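# Lift the ball off its ring with both hands

## Task

Clamp the ball between the two hands, raise it so its bottom is at least three fingers' width above the ring it sits on, and keep it motionless in the air. At the end the ball must touch nothing but the hands, no motor of either hand may show moving in hand_stopped_by, and nothing may have been pushed or knocked off the table.

## Robot and tools

Robot: the upper body of a humanoid on a stand behind the table, facing roughly +x, with two arms. left_arm (the robot's own left, on the +y side) has a left hand; right_arm (on the -y side) has a right hand. The left hand mirrors the right. Each hand has four fingers (little, ring, middle, index) and a thumb driven by two motors (thumb_bend, thumb_turn).

Scene frame (used by every reported pose): the table top is z = 0 with +z up; +x runs across the table away from the robot; the table's near edge is at x = 0.18 m. The pelvis is 0.01 to 0.14 m above the table. Each shoulder sits about 0.28 m above the pelvis and 0.06 m toward +x, the left at +0.10 m in y, the right at -0.10 m. A hand point can be at most 0.62 m from its shoulder. The body may be slightly turned or tilted, and reported positions get less accurate at long reach.

Hand point: a point 0.05 m in front of the palm, where index pad and thumb tip meet in a pinch. Its own axes: +z along the straightened fingers (they extend 0.06 to 0.07 m past it), +y out of the palm, +x across the palm away from the thumb on the right hand and toward the thumb on the left hand. A wrist bracket on the little-finger side protrudes 0.03 m past the point along +y and 0.11 m across the palm; it can collide. With the thumb turned fully in front of the palm, a hand can wrap an object 0.035 to 0.08 m wide, centred on the wrist side of the point; turn the thumb before arriving.

Row layout (used by both motion tools): one flat list of 28 numbers, each in [-1, 1], always covering both arms. Positions 1-14 are left: dx, dy, dz, rx, ry, rz, then little, ring, middle, index, thumb_bend, thumb_turn, force_limit, speed. Positions 15-28 repeat that for the right. dx..rz are an offset (not a pose) in that hand point's own axes from its measured pose at the start of the action; 1.0 equals 0.6 m or 180 degrees; rx, ry, rz form a single rotation vector. The six hand numbers are absolute targets: +1 open/straight, -1 closed; for thumb_turn +1 is beside the palm and -1 in front of it, opposite the fingers. A pinch is about index -0.22, thumb_bend -0.75, thumb_turn -0.57. force_limit maps -1..+1 to about 0..10 N at a fingertip (0..15 N for thumb motors) and only stops closing motors. speed maps -1..+1 to near zero..full (full travel in 0.6 s); close at -0.9 or lower for a gentle grip. There is no 'no change' value: to keep a hand as it is, resend its last eight numbers, or before any row its hand_measured plus hand_force_limit and hand_speed.

execute_actions(actions): a list of actions; each action is up to 15 rows, one row per 1/30 s step, with the last row repeated to fill 15 steps (0.5 s). Every row's offset is from the pose at that action's start (for the first action, the last reported pose). Each step the command is clipped to 70 mm and 16 degrees from the measured pose, so a far target may need several actions; afterwards an arm goes no further than its last clipped pose. An empty list just returns state and images.

move(target, speed, blocking): target is one 28-number row, offsets from the pose in the last result showing one. Both hand points travel straight paths that end together, lasting 0.5 to 10 s. speed is the path's top speed in m/s, 0.002 to 0.5 (default 0.25); turning up to twice that in rad/s. Paths ignore obstacles and the other arm; faster moves and targets further past contact hit and press harder. blocking=false returns after 0.5 s; then use wait or stop before other motion. The result adds a 'move:' line: ending (done, off_target, moving, held, fault) and limits (paced = pose clipped; held = a check blocked steps), plus each hand point's distance from target.

wait(seconds): 0 to 10, holds last commands; returns early if a move ends. stop(): brakes a running move. zoom_image(camera, region): camera is cam_high, cam_left_wrist or cam_right_wrist (672x504 each); region [x0, y0, x1, y1] pixels, at most 504x504. show_instructions(): shows the reference pages. finished_scene(scene): ends the scene given by number; cannot be undone.

Results: each arm's hand point position (m) and end_effector_quat_wxyz in the scene frame; 'Hand target' lines give where the controller now drives each hand; 'pose unreachable' means the clearance check altered or blocked that arm. Per hand, hand_measured, hand_stopped_by, hand_load_n list six values in motor order. hand_stopped_by words: moving, target, force, stalled, fault (dead motor). hand_load_n is positive when pushed open; loads near 0 mean the grip was lost. A motor starts only when its target changes by 0.01 or more, then locks on arriving or reaching force_limit. To squeeze harder, raise force_limit and send a target further closed than measured; to loosen, send one more open. Also shown: joint positions, joint torques (offset and noisy) and camera images.

Avoid: the arms hitting or pressing on each other (any part, including fingers and brackets); contact torque reaching a joint's limit (21.7 N m, but only 4.35 N m for wrist pitch and wrist yaw), which freezes that arm for 10 s; long hot holds (MOTOR HOT from 90 °C, arm drops at 120 °C); dropping, slipping or slamming the ball; knocking anything off the table. Loose objects may get small random shoves. For an arm that should stay put, send its offset back to the wanted pose once, then zeros.

Each tool is called after "Request:" as name(argument=value, ...), one argument or row to a line, values as JSON.

Reference images:

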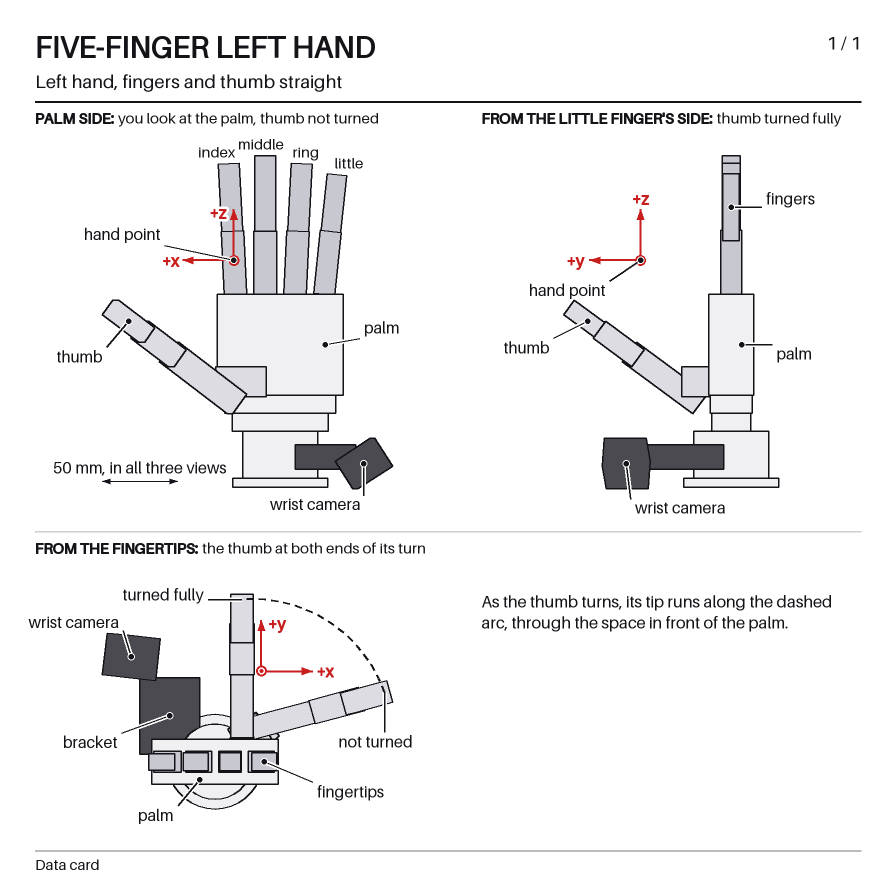

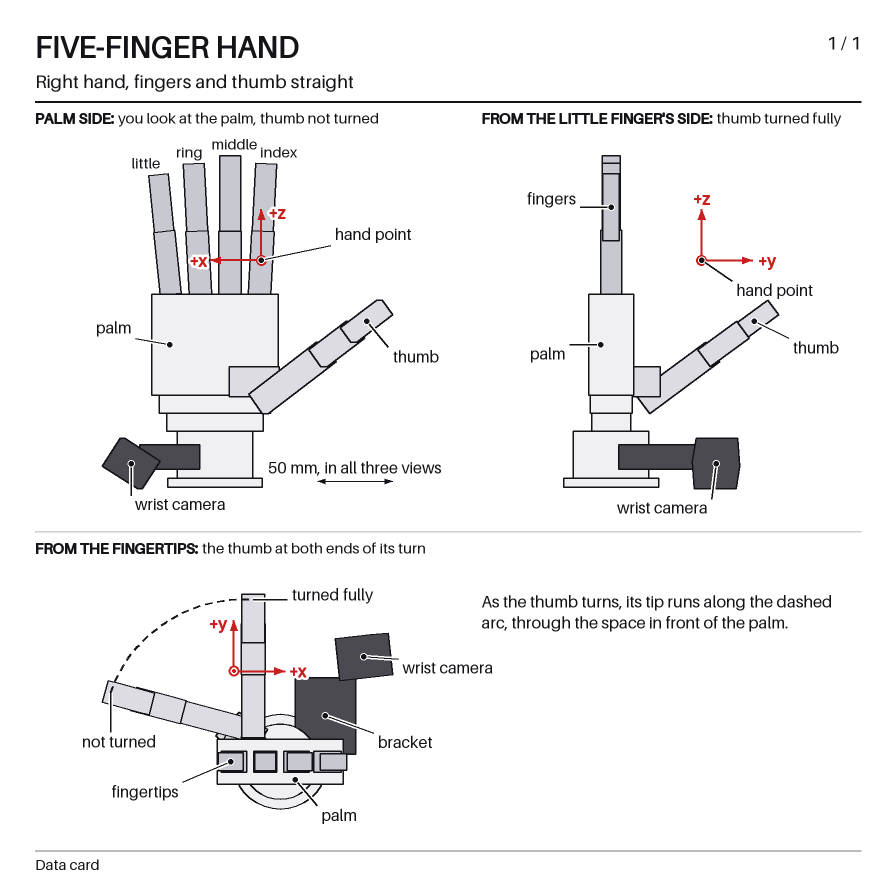

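## Session

Request:
execute_actions(
  actions=[],
)

Scene clock: 0.00 s.
left_arm: end_effector_position=(+0.1577, +0.0788, +0.4684) hand_measured=(+1.000, +1.000, +1.000, +1.000, +1.000, +1.000) hand_load_n=(+0.0, +0.0, +0.0, +0.0, +0.0, +0.0) hand_stopped_by=(target, target, target, target, target, target) hand_force_limit=0.00 hand_speed=-0.80 end_effector_quat_wxyz=(+0.121, +0.103, -0.216, +0.963) | right_arm: end_effector_position=(+0.1650, -0.1189, +0.5396) hand_measured=(+1.000, +1.000, +1.000, +1.000, +1.000, +1.000) hand_load_n=(+0.0, +0.0, +0.0, +0.0, +0.0, +0.0) hand_stopped_by=(target, target, target, target, target, target) hand_force_limit=0.00 hand_speed=-0.80 end_effector_quat_wxyz=(+0.990, -0.132, +0.047, -0.008)
Joint positions: left_arm=[ 0.036  0.481  0.113 -0.605 -0.381 -1.005 -0.35 ] | right_arm=[-0.239 -0.419 -0.278 -0.49   0.513 -0.946  0.234]
Joint velocities: left_arm=[0.    0.003 0.008 0.002 0.011 0.    0.   ] | right_arm=[-0.012  0.002 -0.006  0.002  0.     0.     0.   ]
Joint torques (N m, as the arm reports them, + toward a larger angle): no reading
Hand target (left_arm): +0.158, +0.079, +0.468; +0.121, +0.103, -0.216, +0.963
Hand target (right_arm): +0.165, -0.119, +0.540; +0.990, -0.132, +0.047, -0.008

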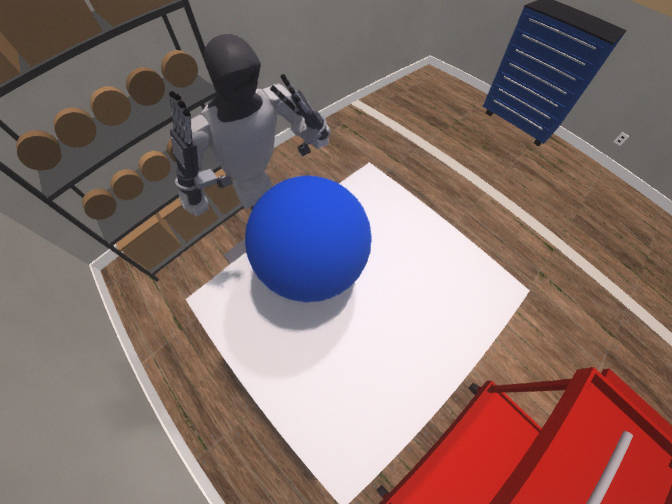

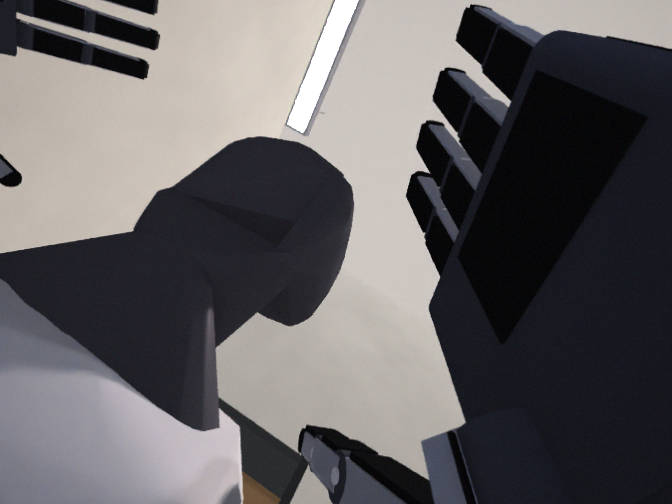

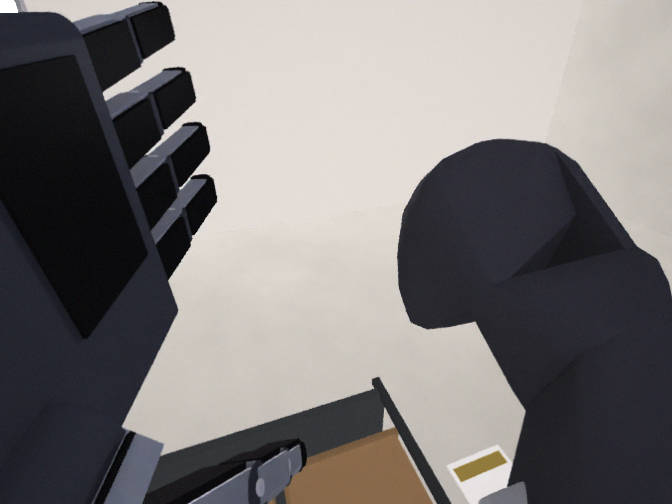

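Request:
move(
  target=[-0.290,-0.175,-0.255,0.2206,-0.3997,-0.1153,0.7,0.7,0.7,0.7,1,1,0,0, 0.313,-0.166,-0.380,0.1227,0.4581,0.1368,0.7,0.7,0.7,0.7,1,1,0,0],
  speed=0.3,
)

Scene clock: 25.13 s.
left_arm: end_effector_position=(+0.3311, +0.2091, +0.3321) hand_measured=(+0.700, +0.700, +0.700, +0.700, +1.000, +1.000) hand_load_n=(+0.0, +0.0, +0.0, +0.0, +0.0, +0.0) hand_stopped_by=(target, target, target, target, target, target) hand_force_limit=0.00 hand_speed=0.00 end_effector_quat_wxyz=(+0.080, +0.702, +0.089, +0.702) | right_arm: end_effector_position=(+0.3312, -0.2912, +0.3363) hand_measured=(+0.700, +0.700, +0.700, +0.700, +1.000, +1.000) hand_load_n=(+0.0, +0.0, +0.0, +0.0, +0.0, +0.0) hand_stopped_by=(target, target, target, target, target, target) hand_force_limit=0.00 hand_speed=0.00 end_effector_quat_wxyz=(+0.709, +0.090, +0.696, +0.064)
Joint positions: left_arm=[ 0.494  0.507  0.465 -0.774 -0.915  0.138  0.062] | right_arm=[ 0.308 -0.939 -0.197 -0.081  1.304 -0.288  0.27 ]
Joint velocities: left_arm=[ 0.     0.008 -0.005  0.011 -0.009  0.002  0.001] | right_arm=[-0.011  0.     0.003 -0.006 -0.003  0.003  0.   ]
Joint torques (N m, as the arm reports them, + toward a larger angle): left_arm=[ 0.58  2.36  2.35 -1.5   0.26 -1.21 -0.1 ] | right_arm=[-1.   -6.2  -2.1  -0.59  0.19 -0.82  0.04]
Hand target (left_arm): +0.331, +0.209, +0.333; +0.081, +0.702, +0.089, +0.702
Hand target (right_arm): +0.332, -0.293, +0.337; +0.709, +0.093, +0.696, +0.063
Off the commanded pose (left_arm): 0.004 m, 2 deg.
Off the commanded pose (right_arm): 0.013 m, 3 deg.
move: off_target (left_arm, right_arm)
camera_calibration (this result's frames):
cam_left_wrist: T_world_to_cam=[[-0.0588945, 0.943191, -0.326989, -0.0813997], [-0.598468, 0.228807, 0.767778, -0.112738], [0.798979, 0.240911, 0.550995, -0.372733], [0, 0, 0, 1]] pos_world=[0.225541, 0.192366, 0.265315]
cam_right_wrist: T_world_to_cam=[[0.0391683, 0.972945, 0.227693, 0.188803], [-0.600554, -0.159199, 0.783575, -0.111999], [0.798624, -0.167433, 0.578071, -0.375729], [0, 0, 0, 1]] pos_world=[0.225409, -0.264435, 0.261969]

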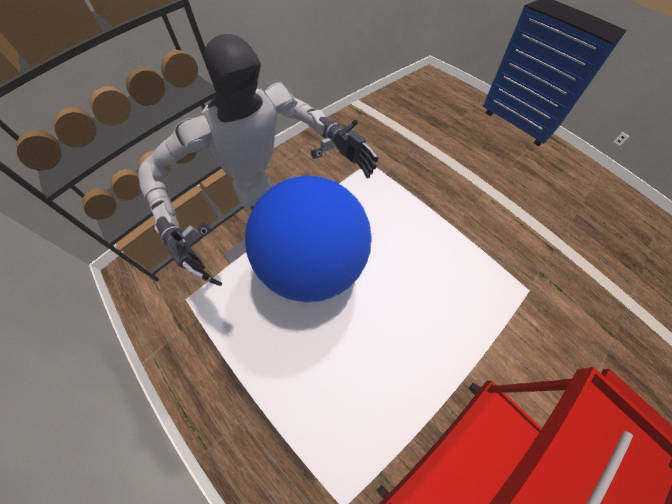

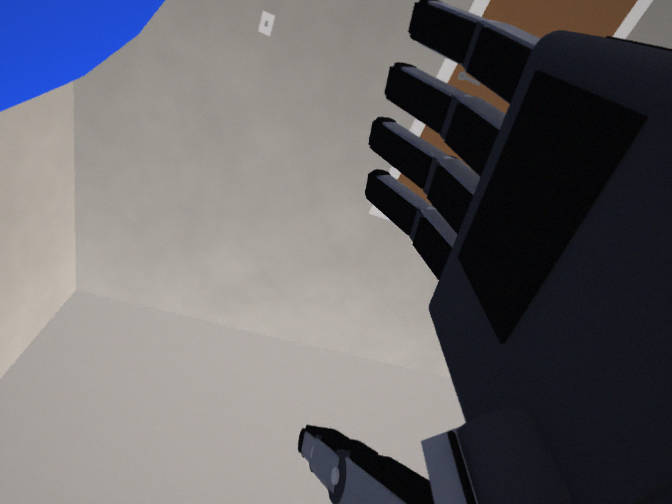

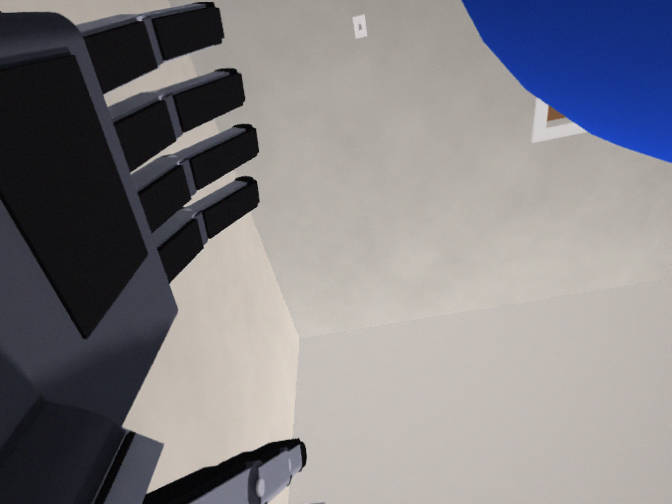

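Request:
move(
  target=[-0.254,0.034,0.09,0,0,0,0.7,0.7,0.7,0.7,1,1,0,0, 0.264,0.045,0.09,0,0,0,0.7,0.7,0.7,0.7,1,1,0,0],
  speed=0.2,
)

Scene clock: 29.83 s.
left_arm: end_effector_position=(+0.3777, +0.1477, +0.1842) hand_measured=(+0.700, +0.700, +0.700, +0.700, +1.000, +1.000) hand_load_n=(+0.0, +0.0, +0.0, +0.0, +0.0, +0.0) hand_stopped_by=(target, target, target, target, target, target) hand_force_limit=0.00 hand_speed=0.00 end_effector_quat_wxyz=(+0.083, +0.707, +0.090, +0.697) | right_arm: end_effector_position=(+0.3884, -0.2273, +0.1820) hand_measured=(+0.700, +0.700, +0.700, +0.700, +1.000, +1.000) hand_load_n=(+0.0, +0.0, +0.0, +0.0, +0.0, +0.0) hand_stopped_by=(target, target, target, target, target, target) hand_force_limit=0.00 hand_speed=0.00 end_effector_quat_wxyz=(+0.702, +0.093, +0.703, +0.069)
Joint positions: left_arm=[ 0.041  0.133  0.11   0.194 -0.373 -0.435 -0.162] | right_arm=[-0.387 -0.346  0.086  1.028  0.923 -0.719  0.585]
Joint velocities: left_arm=[-0.002  0.    -0.005  0.     0.002 -0.001  0.   ] | right_arm=[-0.006  0.023 -0.029  0.034 -0.002 -0.014  0.04 ]
Joint torques (N m, as the arm reports them, + toward a larger angle): left_arm=[-1.35  0.94 -0.58 -1.46  0.67 -1.38 -0.47] | right_arm=[-3.52 -4.96 -0.54 -0.86  0.25 -0.92  0.14]
Hand target (left_arm): +0.378, +0.148, +0.185; +0.083, +0.706, +0.089, +0.698
Hand target (right_arm): +0.389, -0.228, +0.183; +0.704, +0.096, +0.701, +0.069
Off the commanded pose (left_arm): 0.011 m, 1 deg.
Off the commanded pose (right_arm): 0.008 m, 1 deg.
move: off_target (left_arm, right_arm)
camera_calibration (this result's frames):
cam_left_wrist: T_world_to_cam=[[-0.0573215, 0.941285, -0.33271, -0.0684491], [-0.588252, 0.237419, 0.773041, 0.0366694], [0.806644, 0.240029, 0.540104, -0.314404], [0, 0, 0, 1]] pos_world=[0.271259, 0.13119, 0.11869]
cam_right_wrist: T_world_to_cam=[[0.0378253, 0.970388, 0.23857, 0.157497], [-0.584278, -0.172202, 0.793074, 0.0424275], [0.810672, -0.169389, 0.560463, -0.323463], [0, 0, 0, 1]] pos_world=[0.281054, -0.200318, 0.110066]

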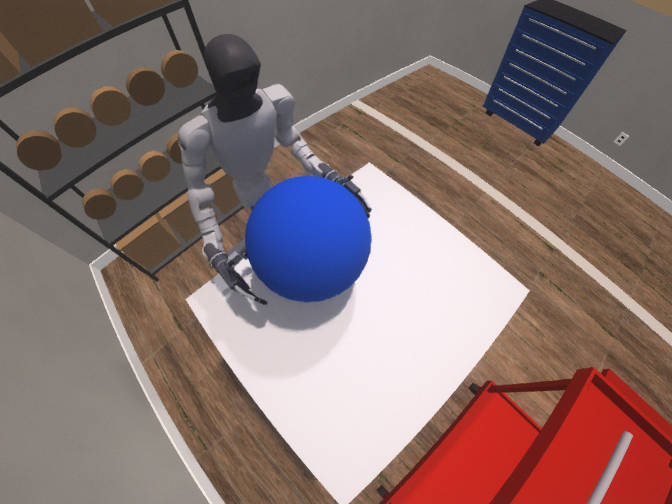

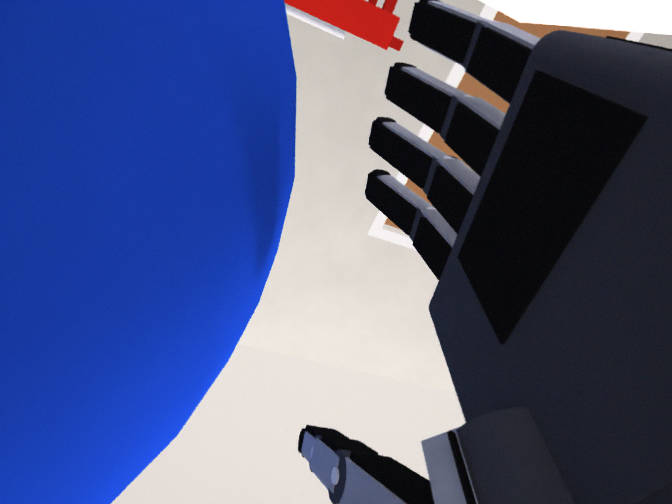

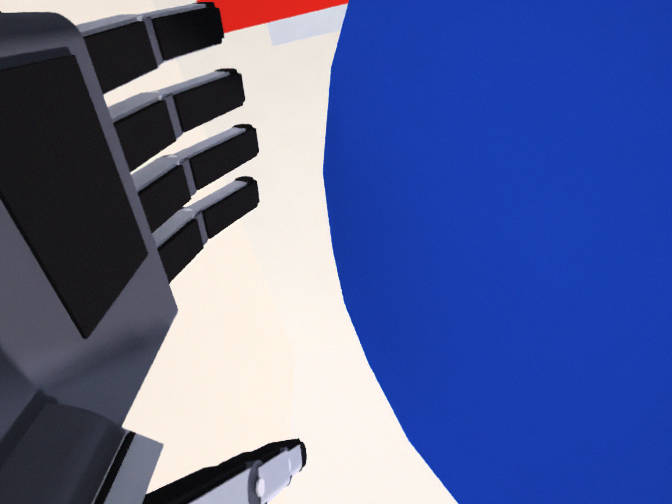

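Close in slowly.

Request:
move(
  target=[0,0.07,0,0,0,0,0.7,0.7,0.7,0.7,1,1,0,0, 0,0.07,0,0,0,0,0.7,0.7,0.7,0.7,1,1,0,0],
  speed=0.04,
)

Scene clock: 35.07 s.
left_arm: end_effector_position=(+0.3790, +0.1137, +0.1951) hand_measured=(+0.700, +0.700, +0.700, +0.700, +1.000, +1.000) hand_load_n=(+0.0, +0.0, +1.5, +0.0, +0.0, +0.0) hand_stopped_by=(target, target, target, target, target, target) hand_force_limit=0.00 hand_speed=0.00 end_effector_quat_wxyz=(+0.080, +0.705, +0.099, +0.697) | right_arm: end_effector_position=(+0.3892, -0.1935, +0.1894) hand_measured=(+0.700, +0.700, +0.700, +0.700, +1.000, +1.000) hand_load_n=(+0.0, +0.0, +1.5, +0.0, +0.0, +0.0) hand_stopped_by=(target, target, target, target, target, target) hand_force_limit=0.00 hand_speed=0.00 end_effector_quat_wxyz=(+0.701, +0.098, +0.704, +0.060)
Joint positions: left_arm=[ 0.062  0.053  0.007  0.089 -0.261 -0.397 -0.007] | right_arm=[-0.251 -0.34   0.217  0.683  0.81  -0.669  0.256]
Joint velocities: left_arm=[ 0.011  0.    -0.008  0.008 -0.014  0.     0.022] | right_arm=[ 0.002 -0.012  0.009 -0.005 -0.006  0.    -0.02 ]
Joint torques (N m, as the arm reports them, + toward a larger angle): left_arm=[-1.29  0.   -1.97 -1.49  0.58 -1.15 -0.59] | right_arm=[-2.77 -3.81  0.   -1.78 -0.42 -0.88  0.31]
Hand target (left_arm): +0.378, +0.108, +0.195; +0.084, +0.706, +0.092, +0.697
Hand target (right_arm): +0.388, -0.187, +0.189; +0.700, +0.089, +0.705, +0.065
Off the commanded pose (left_arm): 0.007 m, 1 deg.
Off the commanded pose (right_arm): 0.007 m, 1 deg.
move: off_target (left_arm, right_arm)
camera_calibration (this result's frames):
cam_left_wrist: T_world_to_cam=[[-0.0748595, 0.93749, -0.339866, -0.0242011], [-0.59286, 0.232206, 0.771102, 0.0397666], [0.801819, 0.259217, 0.538417, -0.313156], [0, 0, 0, 1]] pos_world=[0.272859, 0.0946299, 0.129719]
cam_right_wrist: T_world_to_cam=[[0.0586973, 0.970773, 0.232713, 0.115956], [-0.583764, -0.155723, 0.79685, 0.0450778], [0.809799, -0.182623, 0.557562, -0.32418], [0, 0, 0, 1]] pos_world=[0.282029, -0.164749, 0.117846]

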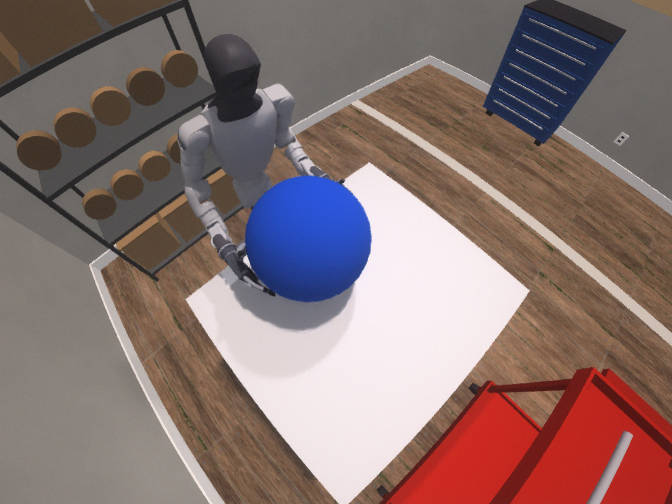

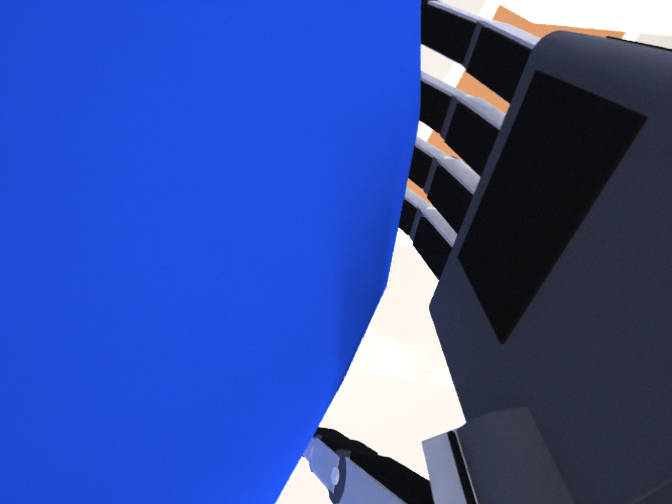

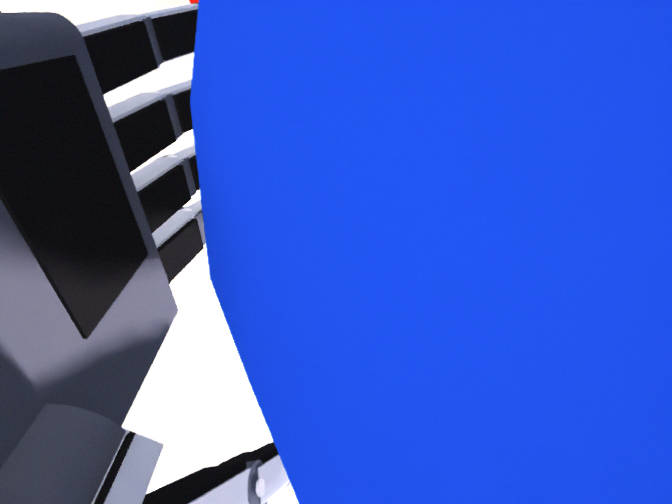

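Request:
move(
  target=[0,0.05,0,0,0,0,0.85,0.85,0.85,0.85,1,1,0,0, 0,0.05,0,0,0,0,0.85,0.85,0.85,0.85,1,1,0,0],
  speed=0.03,
)

Scene clock: 39.03 s.
left_arm: end_effector_position=(+0.3807, +0.1041, +0.2009) hand_measured=(+0.850, +0.850, +0.850, +0.850, +1.000, +1.000) hand_load_n=(+0.0, +0.0, +0.0, +0.0, +0.0, +0.5) hand_stopped_by=(target, target, target, target, target, target) hand_force_limit=0.00 hand_speed=0.00 end_effector_quat_wxyz=(+0.064, +0.704, +0.125, +0.696) | right_arm: end_effector_position=(+0.3896, -0.1855, +0.1939) hand_measured=(+0.850, +0.850, +0.850, +0.850, +1.000, +1.000) hand_load_n=(+0.0, +0.0, +0.0, +0.0, +0.0, +0.5) hand_stopped_by=(target, target, target, target, target, target) hand_force_limit=0.00 hand_speed=0.00 end_effector_quat_wxyz=(+0.700, +0.121, +0.703, +0.037)
Joint positions: left_arm=[ 0.069  0.021 -0.07   0.046 -0.216 -0.387  0.136] | right_arm=[-0.205 -0.349  0.301  0.542  0.766 -0.66   0.043]
Joint velocities: left_arm=[ 0.006  0.063 -0.025 -0.011 -0.008 -0.01   0.059] | right_arm=[ 0.003 -0.029  0.064  0.002  0.011 -0.024 -0.041]
Joint torques (N m, as the arm reports them, + toward a larger angle): left_arm=[-1.83 -0.61 -5.18 -1.47  1.44 -0.79 -1.61] | right_arm=[-3.36 -2.64  1.02 -1.95 -0.98 -0.75  0.79]
Hand target (left_arm): +0.379, +0.086, +0.203; +0.081, +0.705, +0.101, +0.698
Hand target (right_arm): +0.389, -0.165, +0.195; +0.700, +0.096, +0.705, +0.057
Off the commanded pose (left_arm): 0.020 m, 3 deg.
Off the commanded pose (right_arm): 0.021 m, 4 deg.
move: off_target (left_arm, right_arm)
camera_calibration (this result's frames):
cam_left_wrist: T_world_to_cam=[[-0.131959, 0.926319, -0.352875, 0.0123744], [-0.600215, 0.20864, 0.772147, 0.0435924], [0.788878, 0.313692, 0.528459, -0.313932], [0, 0, 0, 1]] pos_world=[0.275452, 0.0779202, 0.136607]
cam_right_wrist: T_world_to_cam=[[0.121686, 0.964987, 0.232364, 0.0815188], [-0.585767, -0.119173, 0.80167, 0.0496392], [0.801292, -0.233663, 0.550756, -0.330407], [0, 0, 0, 1]] pos_world=[0.28391, -0.149953, 0.123237]

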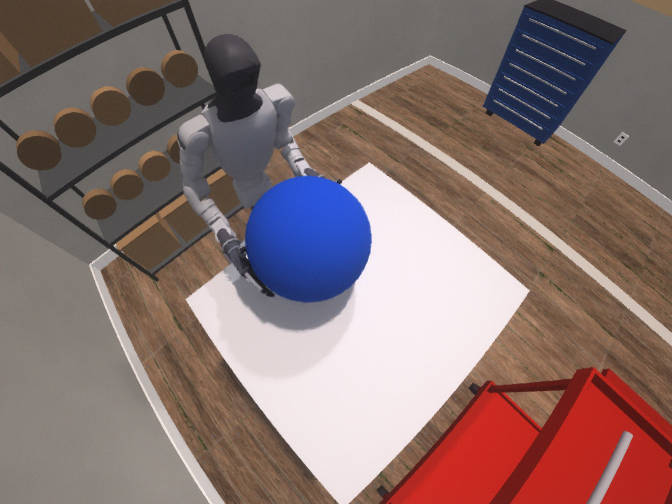

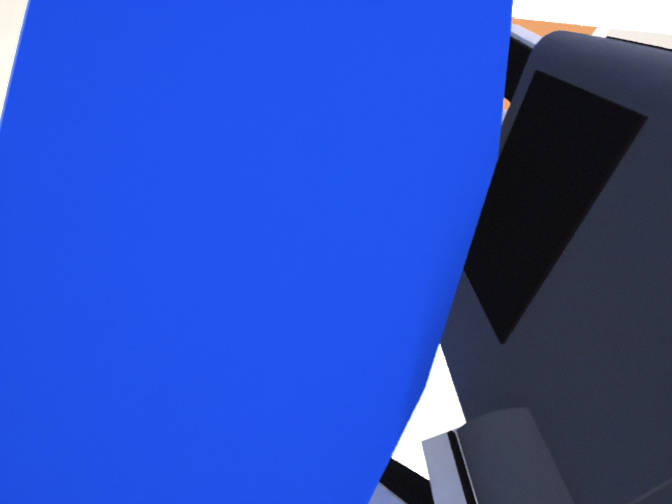

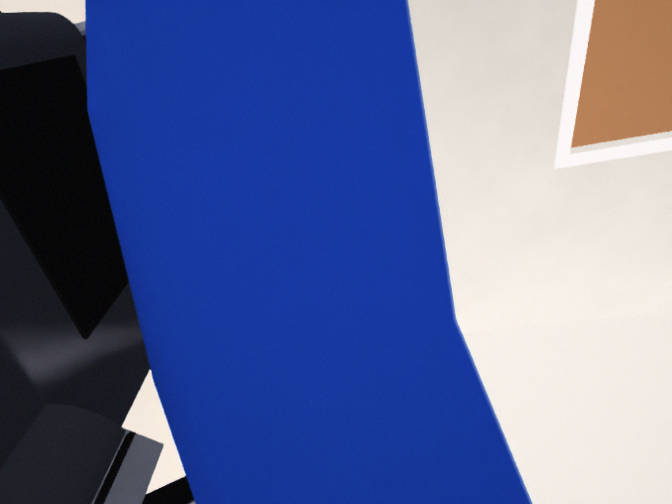

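Request:
execute_actions(
  actions=[
    [[0,0.033,0,0,0,0,0.4,0.4,0.4,0.4,1,1,-0.2,-0.6, 0,0.033,0,0,0,0,0.4,0.4,0.4,0.4,1,1,-0.2,-0.6]],
    [[0,0.033,0,0,0,0,0.4,0.4,0.4,0.4,1,1,-0.2,-0.6, 0,0.033,0,0,0,0,0.4,0.4,0.4,0.4,1,1,-0.2,-0.6]],
    [[0,0.033,0,0,0,0,0.4,0.4,0.4,0.4,1,1,-0.2,-0.6, 0,0.033,0,0,0,0,0.4,0.4,0.4,0.4,1,1,-0.2,-0.6]],
  ],
)

Scene clock: 44.63 s.
left_arm: end_effector_position=(+0.3827, +0.1162, +0.2000) hand_measured=(+0.654, +0.742, +0.764, +0.698, +1.000, +1.000) hand_load_n=(+0.5, +0.0, +0.0, +2.5, +0.0, +0.0) hand_stopped_by=(force, force, force, force, target, target) hand_force_limit=-0.20 hand_speed=-0.60 end_effector_quat_wxyz=(+0.028, +0.704, +0.157, +0.692) | right_arm: end_effector_position=(+0.3909, -0.1797, +0.1923) hand_measured=(+0.610, +0.722, +0.742, +0.676, +1.000, +1.000) hand_load_n=(+0.0, +0.0, +0.0, +0.0, +0.0, +0.5) hand_stopped_by=(force, force, force, force, target, target) hand_force_limit=-0.20 hand_speed=-0.60 end_effector_quat_wxyz=(+0.685, +0.160, +0.710, -0.026)
Joint positions: left_arm=[ 0.073  0.009 -0.091  0.029 -0.188 -0.384  0.258] | right_arm=[-0.167 -0.346  0.404  0.376  0.639 -0.608 -0.331]
Joint velocities: left_arm=[ 0.    -0.008  0.005  0.014 -0.005  0.     0.   ] | right_arm=[ 0.006 -0.006  0.018  0.005 -0.006 -0.006 -0.018]
Joint torques (N m, as the arm reports them, + toward a larger angle): left_arm=[-1.46 -0.38 -3.3  -1.68  0.61 -1.18 -1.27] | right_arm=[-3.87 -2.06  0.86 -2.23 -0.71 -0.8   0.44]
Hand target (left_arm): +0.382, +0.106, +0.202; +0.041, +0.705, +0.146, +0.693
Hand target (right_arm): +0.394, -0.164, +0.197; +0.691, +0.148, +0.708, -0.008
Off the commanded pose (left_arm): 0.024 m, 1 deg.
Off the commanded pose (right_arm): 0.017 m, 3 deg.
pose unreachable (left arm): on one or more control steps of this call, first in action 1 (counted from 0), this arm could not follow its commanded pose, so it was not sent that pose on those steps. On the call's last step it was still not sent that pose. It may still have moved: this result reports where it is.
cause: the commanded pose would bring a part of the arm (just beyond joint 3 (shoulder yaw)) too close to the robot's own body.
camera_calibration (this result's frames):
cam_left_wrist: T_world_to_cam=[[-0.225013, 0.911151, -0.345215, 0.0370072], [-0.602714, 0.148224, 0.784069, 0.0485728], [0.765575, 0.384492, 0.515811, -0.31565], [0, 0, 0, 1]] pos_world=[0.279256, 0.0804459, 0.137507]
cam_right_wrist: T_world_to_cam=[[0.267438, 0.943961, 0.193426, 0.0228508], [-0.555697, -0.0129007, 0.831285, 0.0540344], [0.787196, -0.329804, 0.521106, -0.335288], [0, 0, 0, 1]] pos_world=[0.287853, -0.131453, 0.125383]

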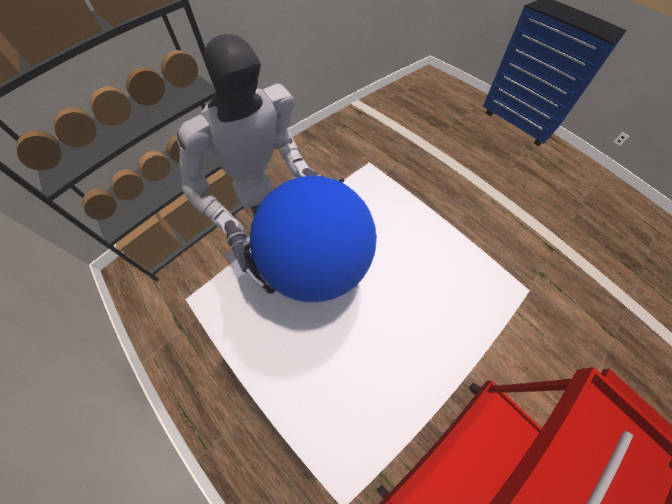

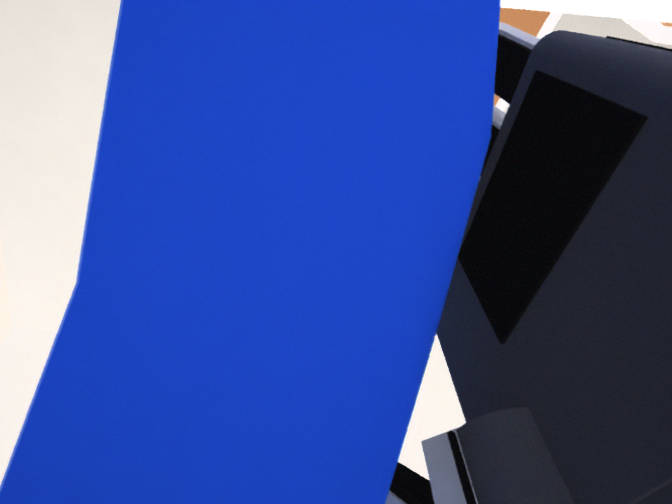

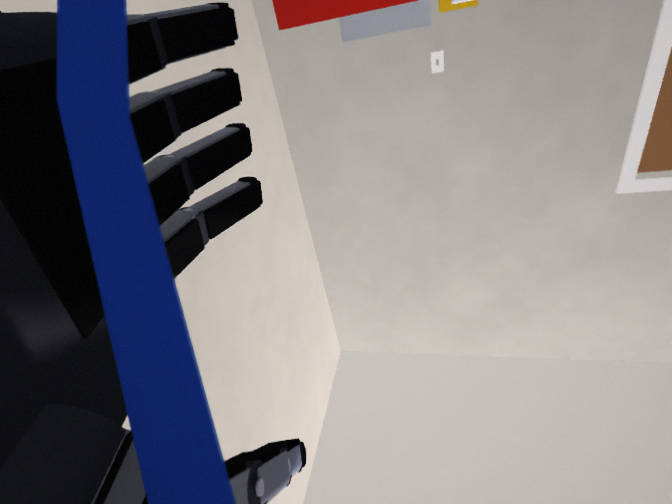

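Request:
move(
  target=[0,-0.04,0.03,-0.083,0,0,0.9,0.9,0.9,0.9,1,1,-0.2,0, 0,-0.04,0.03,-0.111,0,0,0.9,0.9,0.9,0.9,1,1,-0.2,0],
  speed=0.05,
)

Scene clock: 52.83 s.
left_arm: end_effector_position=(+0.3958, +0.1373, +0.1903) hand_measured=(+0.900, +0.900, +0.900, +0.900, +1.000, +1.000) hand_load_n=(+0.0, +0.0, +0.0, +0.0, +0.0, +0.0) hand_stopped_by=(target, target, target, target, target, target) hand_force_limit=-0.20 hand_speed=0.00 end_effector_quat_wxyz=(+0.120, +0.696, +0.060, +0.705) | right_arm: end_effector_position=(+0.4049, -0.2036, +0.1915) hand_measured=(+0.900, +0.900, +0.900, +0.900, +1.000, +1.000) hand_load_n=(+0.0, +0.0, +0.0, +0.0, +0.0, +0.0) hand_stopped_by=(target, target, target, target, target, target) hand_force_limit=-0.20 hand_speed=0.00 end_effector_quat_wxyz=(+0.704, +0.044, +0.701, +0.105)
Joint positions: left_arm=[-0.077  0.208  0.073  0.322 -0.449 -0.463 -0.234] | right_arm=[-0.516 -0.362  0.171  1.163  0.985 -0.733  0.693]
Joint velocities: left_arm=[-0.003 -0.003 -0.006  0.002 -0.005  0.    -0.009] | right_arm=[-0.064  0.037 -0.038  0.112 -0.026 -0.033  0.089]
Joint torques (N m, as the arm reports them, + toward a larger angle): left_arm=[-2.1   1.43  0.44 -1.23  0.02 -1.42 -0.47] | right_arm=[-4.32 -4.72 -0.41 -0.89  0.03 -0.91  0.16]
Hand target (left_arm): +0.396, +0.139, +0.191; +0.120, +0.695, +0.062, +0.706
Hand target (right_arm): +0.405, -0.204, +0.192; +0.706, +0.047, +0.699, +0.105
Off the commanded pose (left_arm): 0.006 m, 1 deg.
Off the commanded pose (right_arm): 0.007 m, 1 deg.
move: off_target (left_arm, right_arm)
camera_calibration (this result's frames):
cam_left_wrist: T_world_to_cam=[[0.0398433, 0.938298, -0.343524, -0.0915377], [-0.593047, 0.298901, 0.747632, 0.0433534], [0.804181, 0.173938, 0.568364, -0.325107], [0, 0, 0, 1]] pos_world=[0.290803, 0.12948, 0.120922]
cam_right_wrist: T_world_to_cam=[[-0.0811108, 0.971962, 0.220707, 0.183423], [-0.575998, -0.226426, 0.785466, 0.0356607], [0.813417, -0.0634169, 0.578214, -0.321077], [0, 0, 0, 1]] pos_world=[0.296587, -0.190568, 0.117158]

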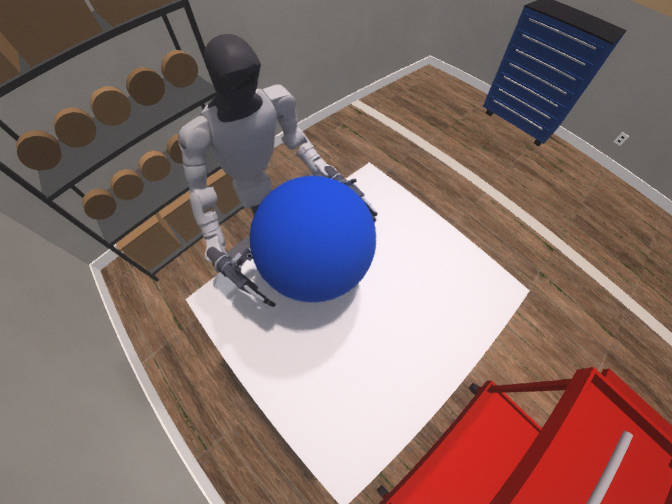

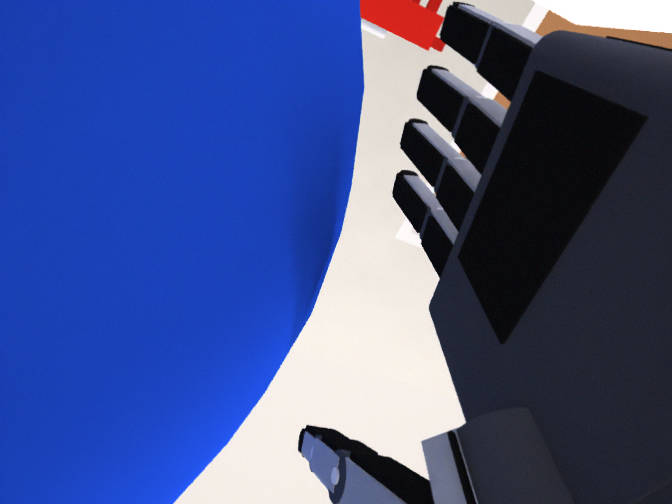

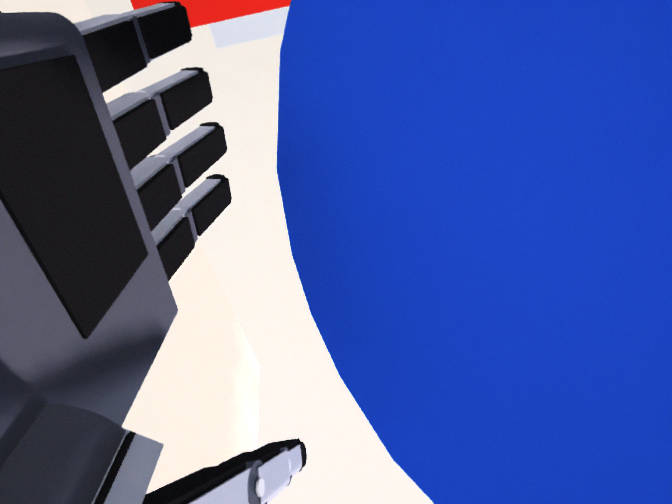

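Request:
move(
  target=[0,0.075,0,0,0,0,0.9,0.9,0.9,0.9,1,1,-0.2,0, 0,0.075,0,0,0,0,0.9,0.9,0.9,0.9,1,1,-0.2,0],
  speed=0.04,
)

Scene clock: 56.43 s.
left_arm: end_effector_position=(+0.3940, +0.1085, +0.2025) hand_measured=(+0.900, +0.900, +0.900, +0.900, +1.000, +1.000) hand_load_n=(+0.0, +0.0, +0.5, +0.0, +0.0, +0.5) hand_stopped_by=(target, target, target, target, target, target) hand_force_limit=-0.20 hand_speed=0.00 end_effector_quat_wxyz=(+0.110, +0.694, +0.080, +0.707) | right_arm: end_effector_position=(+0.4018, -0.1734, +0.1969) hand_measured=(+0.900, +0.900, +0.900, +0.900, +1.000, +1.000) hand_load_n=(+0.0, +0.0, +2.5, +0.0, +0.0, +0.0) hand_stopped_by=(target, target, target, target, target, target) hand_force_limit=-0.20 hand_speed=0.00 end_effector_quat_wxyz=(+0.702, +0.056, +0.705, +0.088)
Joint positions: left_arm=[-0.034  0.142 -0.034  0.177 -0.357 -0.423 -0.038] | right_arm=[-0.331 -0.391  0.319  0.72   0.867 -0.667  0.29 ]
Joint velocities: left_arm=[-0.006  0.014 -0.018 -0.005 -0.005 -0.011  0.031] | right_arm=[-0.006 -0.028  0.028 -0.008  0.     0.    -0.027]
Joint torques (N m, as the arm reports them, + toward a larger angle): left_arm=[-2.11 -0.17 -2.85 -1.34  0.94 -0.99 -1.12] | right_arm=[-3.49 -3.88  0.44 -2.17 -0.51 -0.99  0.57]
Hand target (left_arm): +0.392, +0.096, +0.203; +0.121, +0.695, +0.063, +0.706
Hand target (right_arm): +0.400, -0.161, +0.198; +0.702, +0.041, +0.704, +0.100
Off the commanded pose (left_arm): 0.015 m, 3 deg.
Off the commanded pose (right_arm): 0.014 m, 2 deg.
move: off_target (left_arm, right_arm)
camera_calibration (this result's frames):
cam_left_wrist: T_world_to_cam=[[-0.000637205, 0.934226, -0.356681, -0.0411751], [-0.604021, 0.283904, 0.744686, 0.048341], [0.796968, 0.215917, 0.564111, -0.326491], [0, 0, 0, 1]] pos_world=[0.289375, 0.0952377, 0.133492]
cam_right_wrist: T_world_to_cam=[[-0.0399225, 0.976079, 0.213719, 0.138209], [-0.574712, -0.1974, 0.794191, 0.0392346], [0.817382, -0.0911207, 0.568845, -0.32432], [0, 0, 0, 1]] pos_world=[0.293159, -0.15671, 0.12379]

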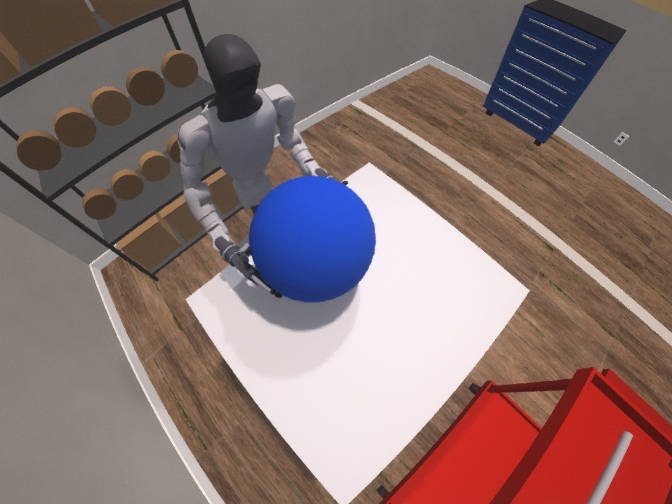

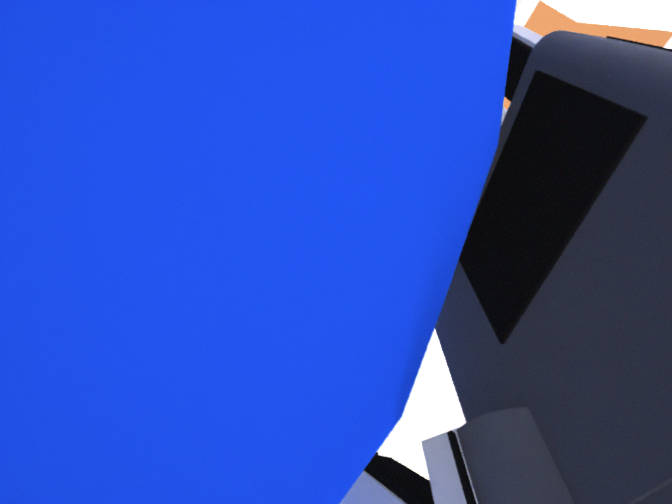

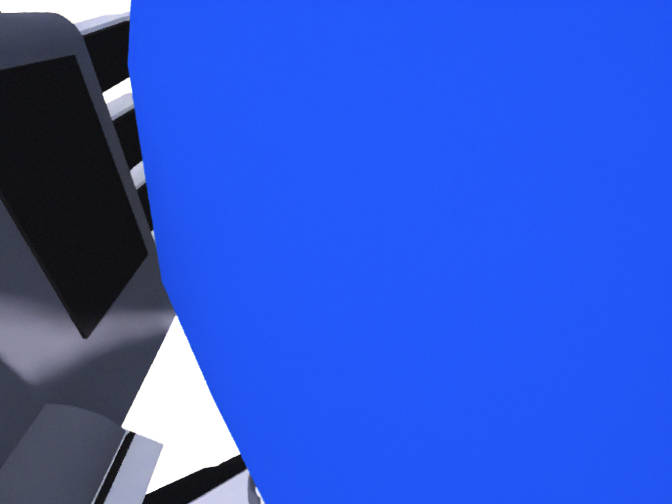

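Request:
execute_actions(
  actions=[
    [[0.0295,0.051,0,-0.017,0,0,0.9,0.9,0.9,0.9,1,1,-0.2,0, -0.0295,0.051,0,-0.017,0,0,0.9,0.9,0.9,0.9,1,1,-0.2,0]],
    [[0.0295,0.051,0,-0.017,0,0,0.9,0.9,0.9,0.9,1,1,-0.2,0, -0.0295,0.051,0,-0.017,0,0,0.9,0.9,0.9,0.9,1,1,-0.2,0]],
  ],
)

Scene clock: 63.33 s.
left_arm: end_effector_position=(+0.3984, +0.1096, +0.2488) hand_measured=(+0.900, +0.900, +0.900, +0.900, +1.000, +1.000) hand_load_n=(+0.5, +5.5, +0.0, +0.0, +0.0, +0.0) hand_stopped_by=(target, target, target, target, target, target) hand_force_limit=-0.20 hand_speed=0.00 end_effector_quat_wxyz=(+0.098, +0.687, +0.103, +0.713) | right_arm: end_effector_position=(+0.4051, -0.1829, +0.2487) hand_measured=(+0.900, +0.900, +0.900, +0.900, +1.000, +1.000) hand_load_n=(+1.0, +5.0, +0.0, +0.0, +0.0, +0.0) hand_stopped_by=(target, target, target, target, target, target) hand_force_limit=-0.20 hand_speed=0.00 end_effector_quat_wxyz=(+0.714, +0.088, +0.693, +0.060)
Joint positions: left_arm=[ 0.009  0.211 -0.109 -0.16  -0.382 -0.207  0.182] | right_arm=[-0.224 -0.589  0.397  0.255  0.892 -0.533 -0.075]
Joint velocities: left_arm=[ 0.014  0.071 -0.061  0.018 -0.066  0.     0.065] | right_arm=[ 0.008 -0.032  0.092  0.005  0.066  0.    -0.051]
Joint torques (N m, as the arm reports them, + toward a larger angle): left_arm=[-4.4  -0.77 -5.31 -2.96  0.14 -2.21 -2.6 ] | right_arm=[-6.35 -2.37  0.32 -3.9  -0.78 -1.81  1.48]
Hand target (left_arm): +0.395, +0.086, +0.251; +0.125, +0.688, +0.076, +0.711
Hand target (right_arm): +0.402, -0.154, +0.248; +0.711, +0.054, +0.695, +0.090
Off the commanded pose (left_arm): 0.026 m, 4 deg.
Off the commanded pose (right_arm): 0.029 m, 5 deg.
camera_calibration (this result's frames):
cam_left_wrist: T_world_to_cam=[[-0.0426542, 0.927359, -0.371734, -0.00444416], [-0.627175, 0.264774, 0.732493, 0.0305168], [0.77771, 0.264386, 0.570323, -0.355543], [0, 0, 0, 1]] pos_world=[0.295459, 0.0900419, 0.178769]
cam_right_wrist: T_world_to_cam=[[0.0394272, 0.974919, 0.219038, 0.102856], [-0.609303, -0.150282, 0.778566, 0.0246327], [0.791957, -0.164157, 0.588096, -0.365209], [0, 0, 0, 1]] pos_world=[0.300183, -0.156527, 0.17307]

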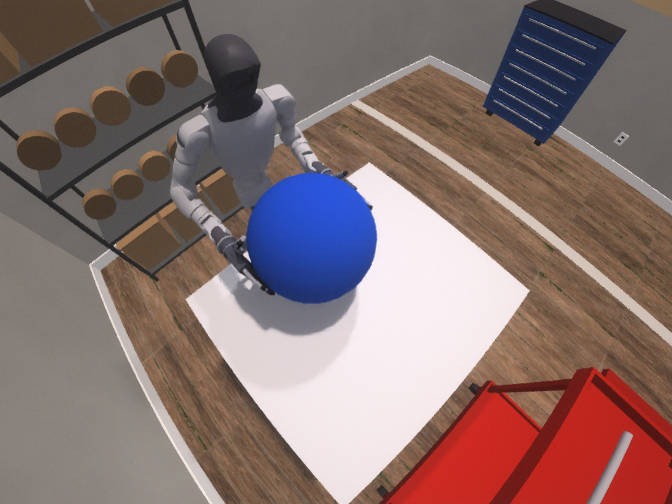

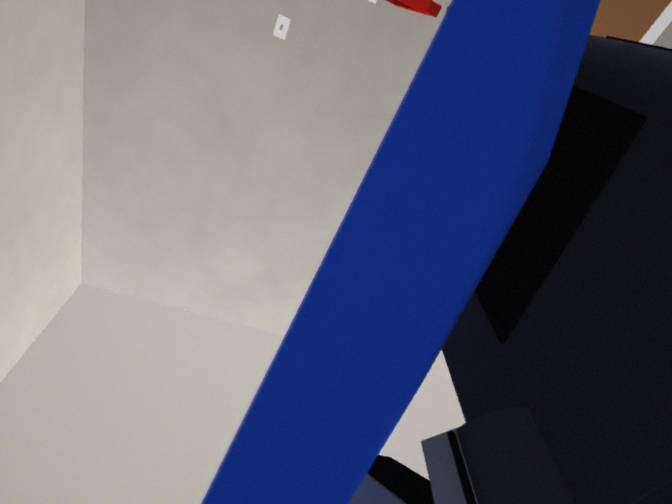

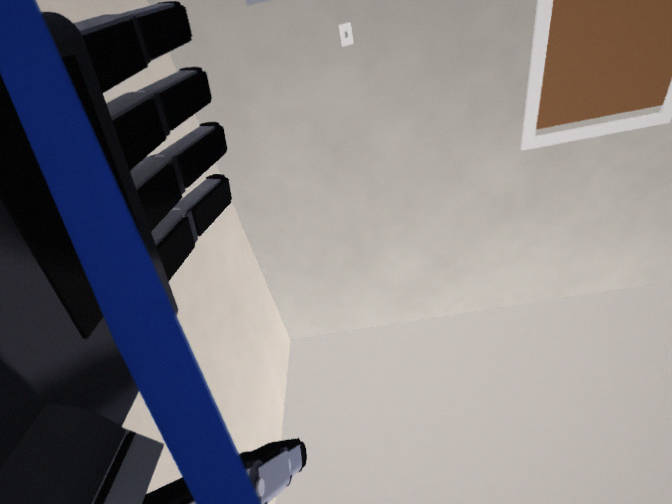

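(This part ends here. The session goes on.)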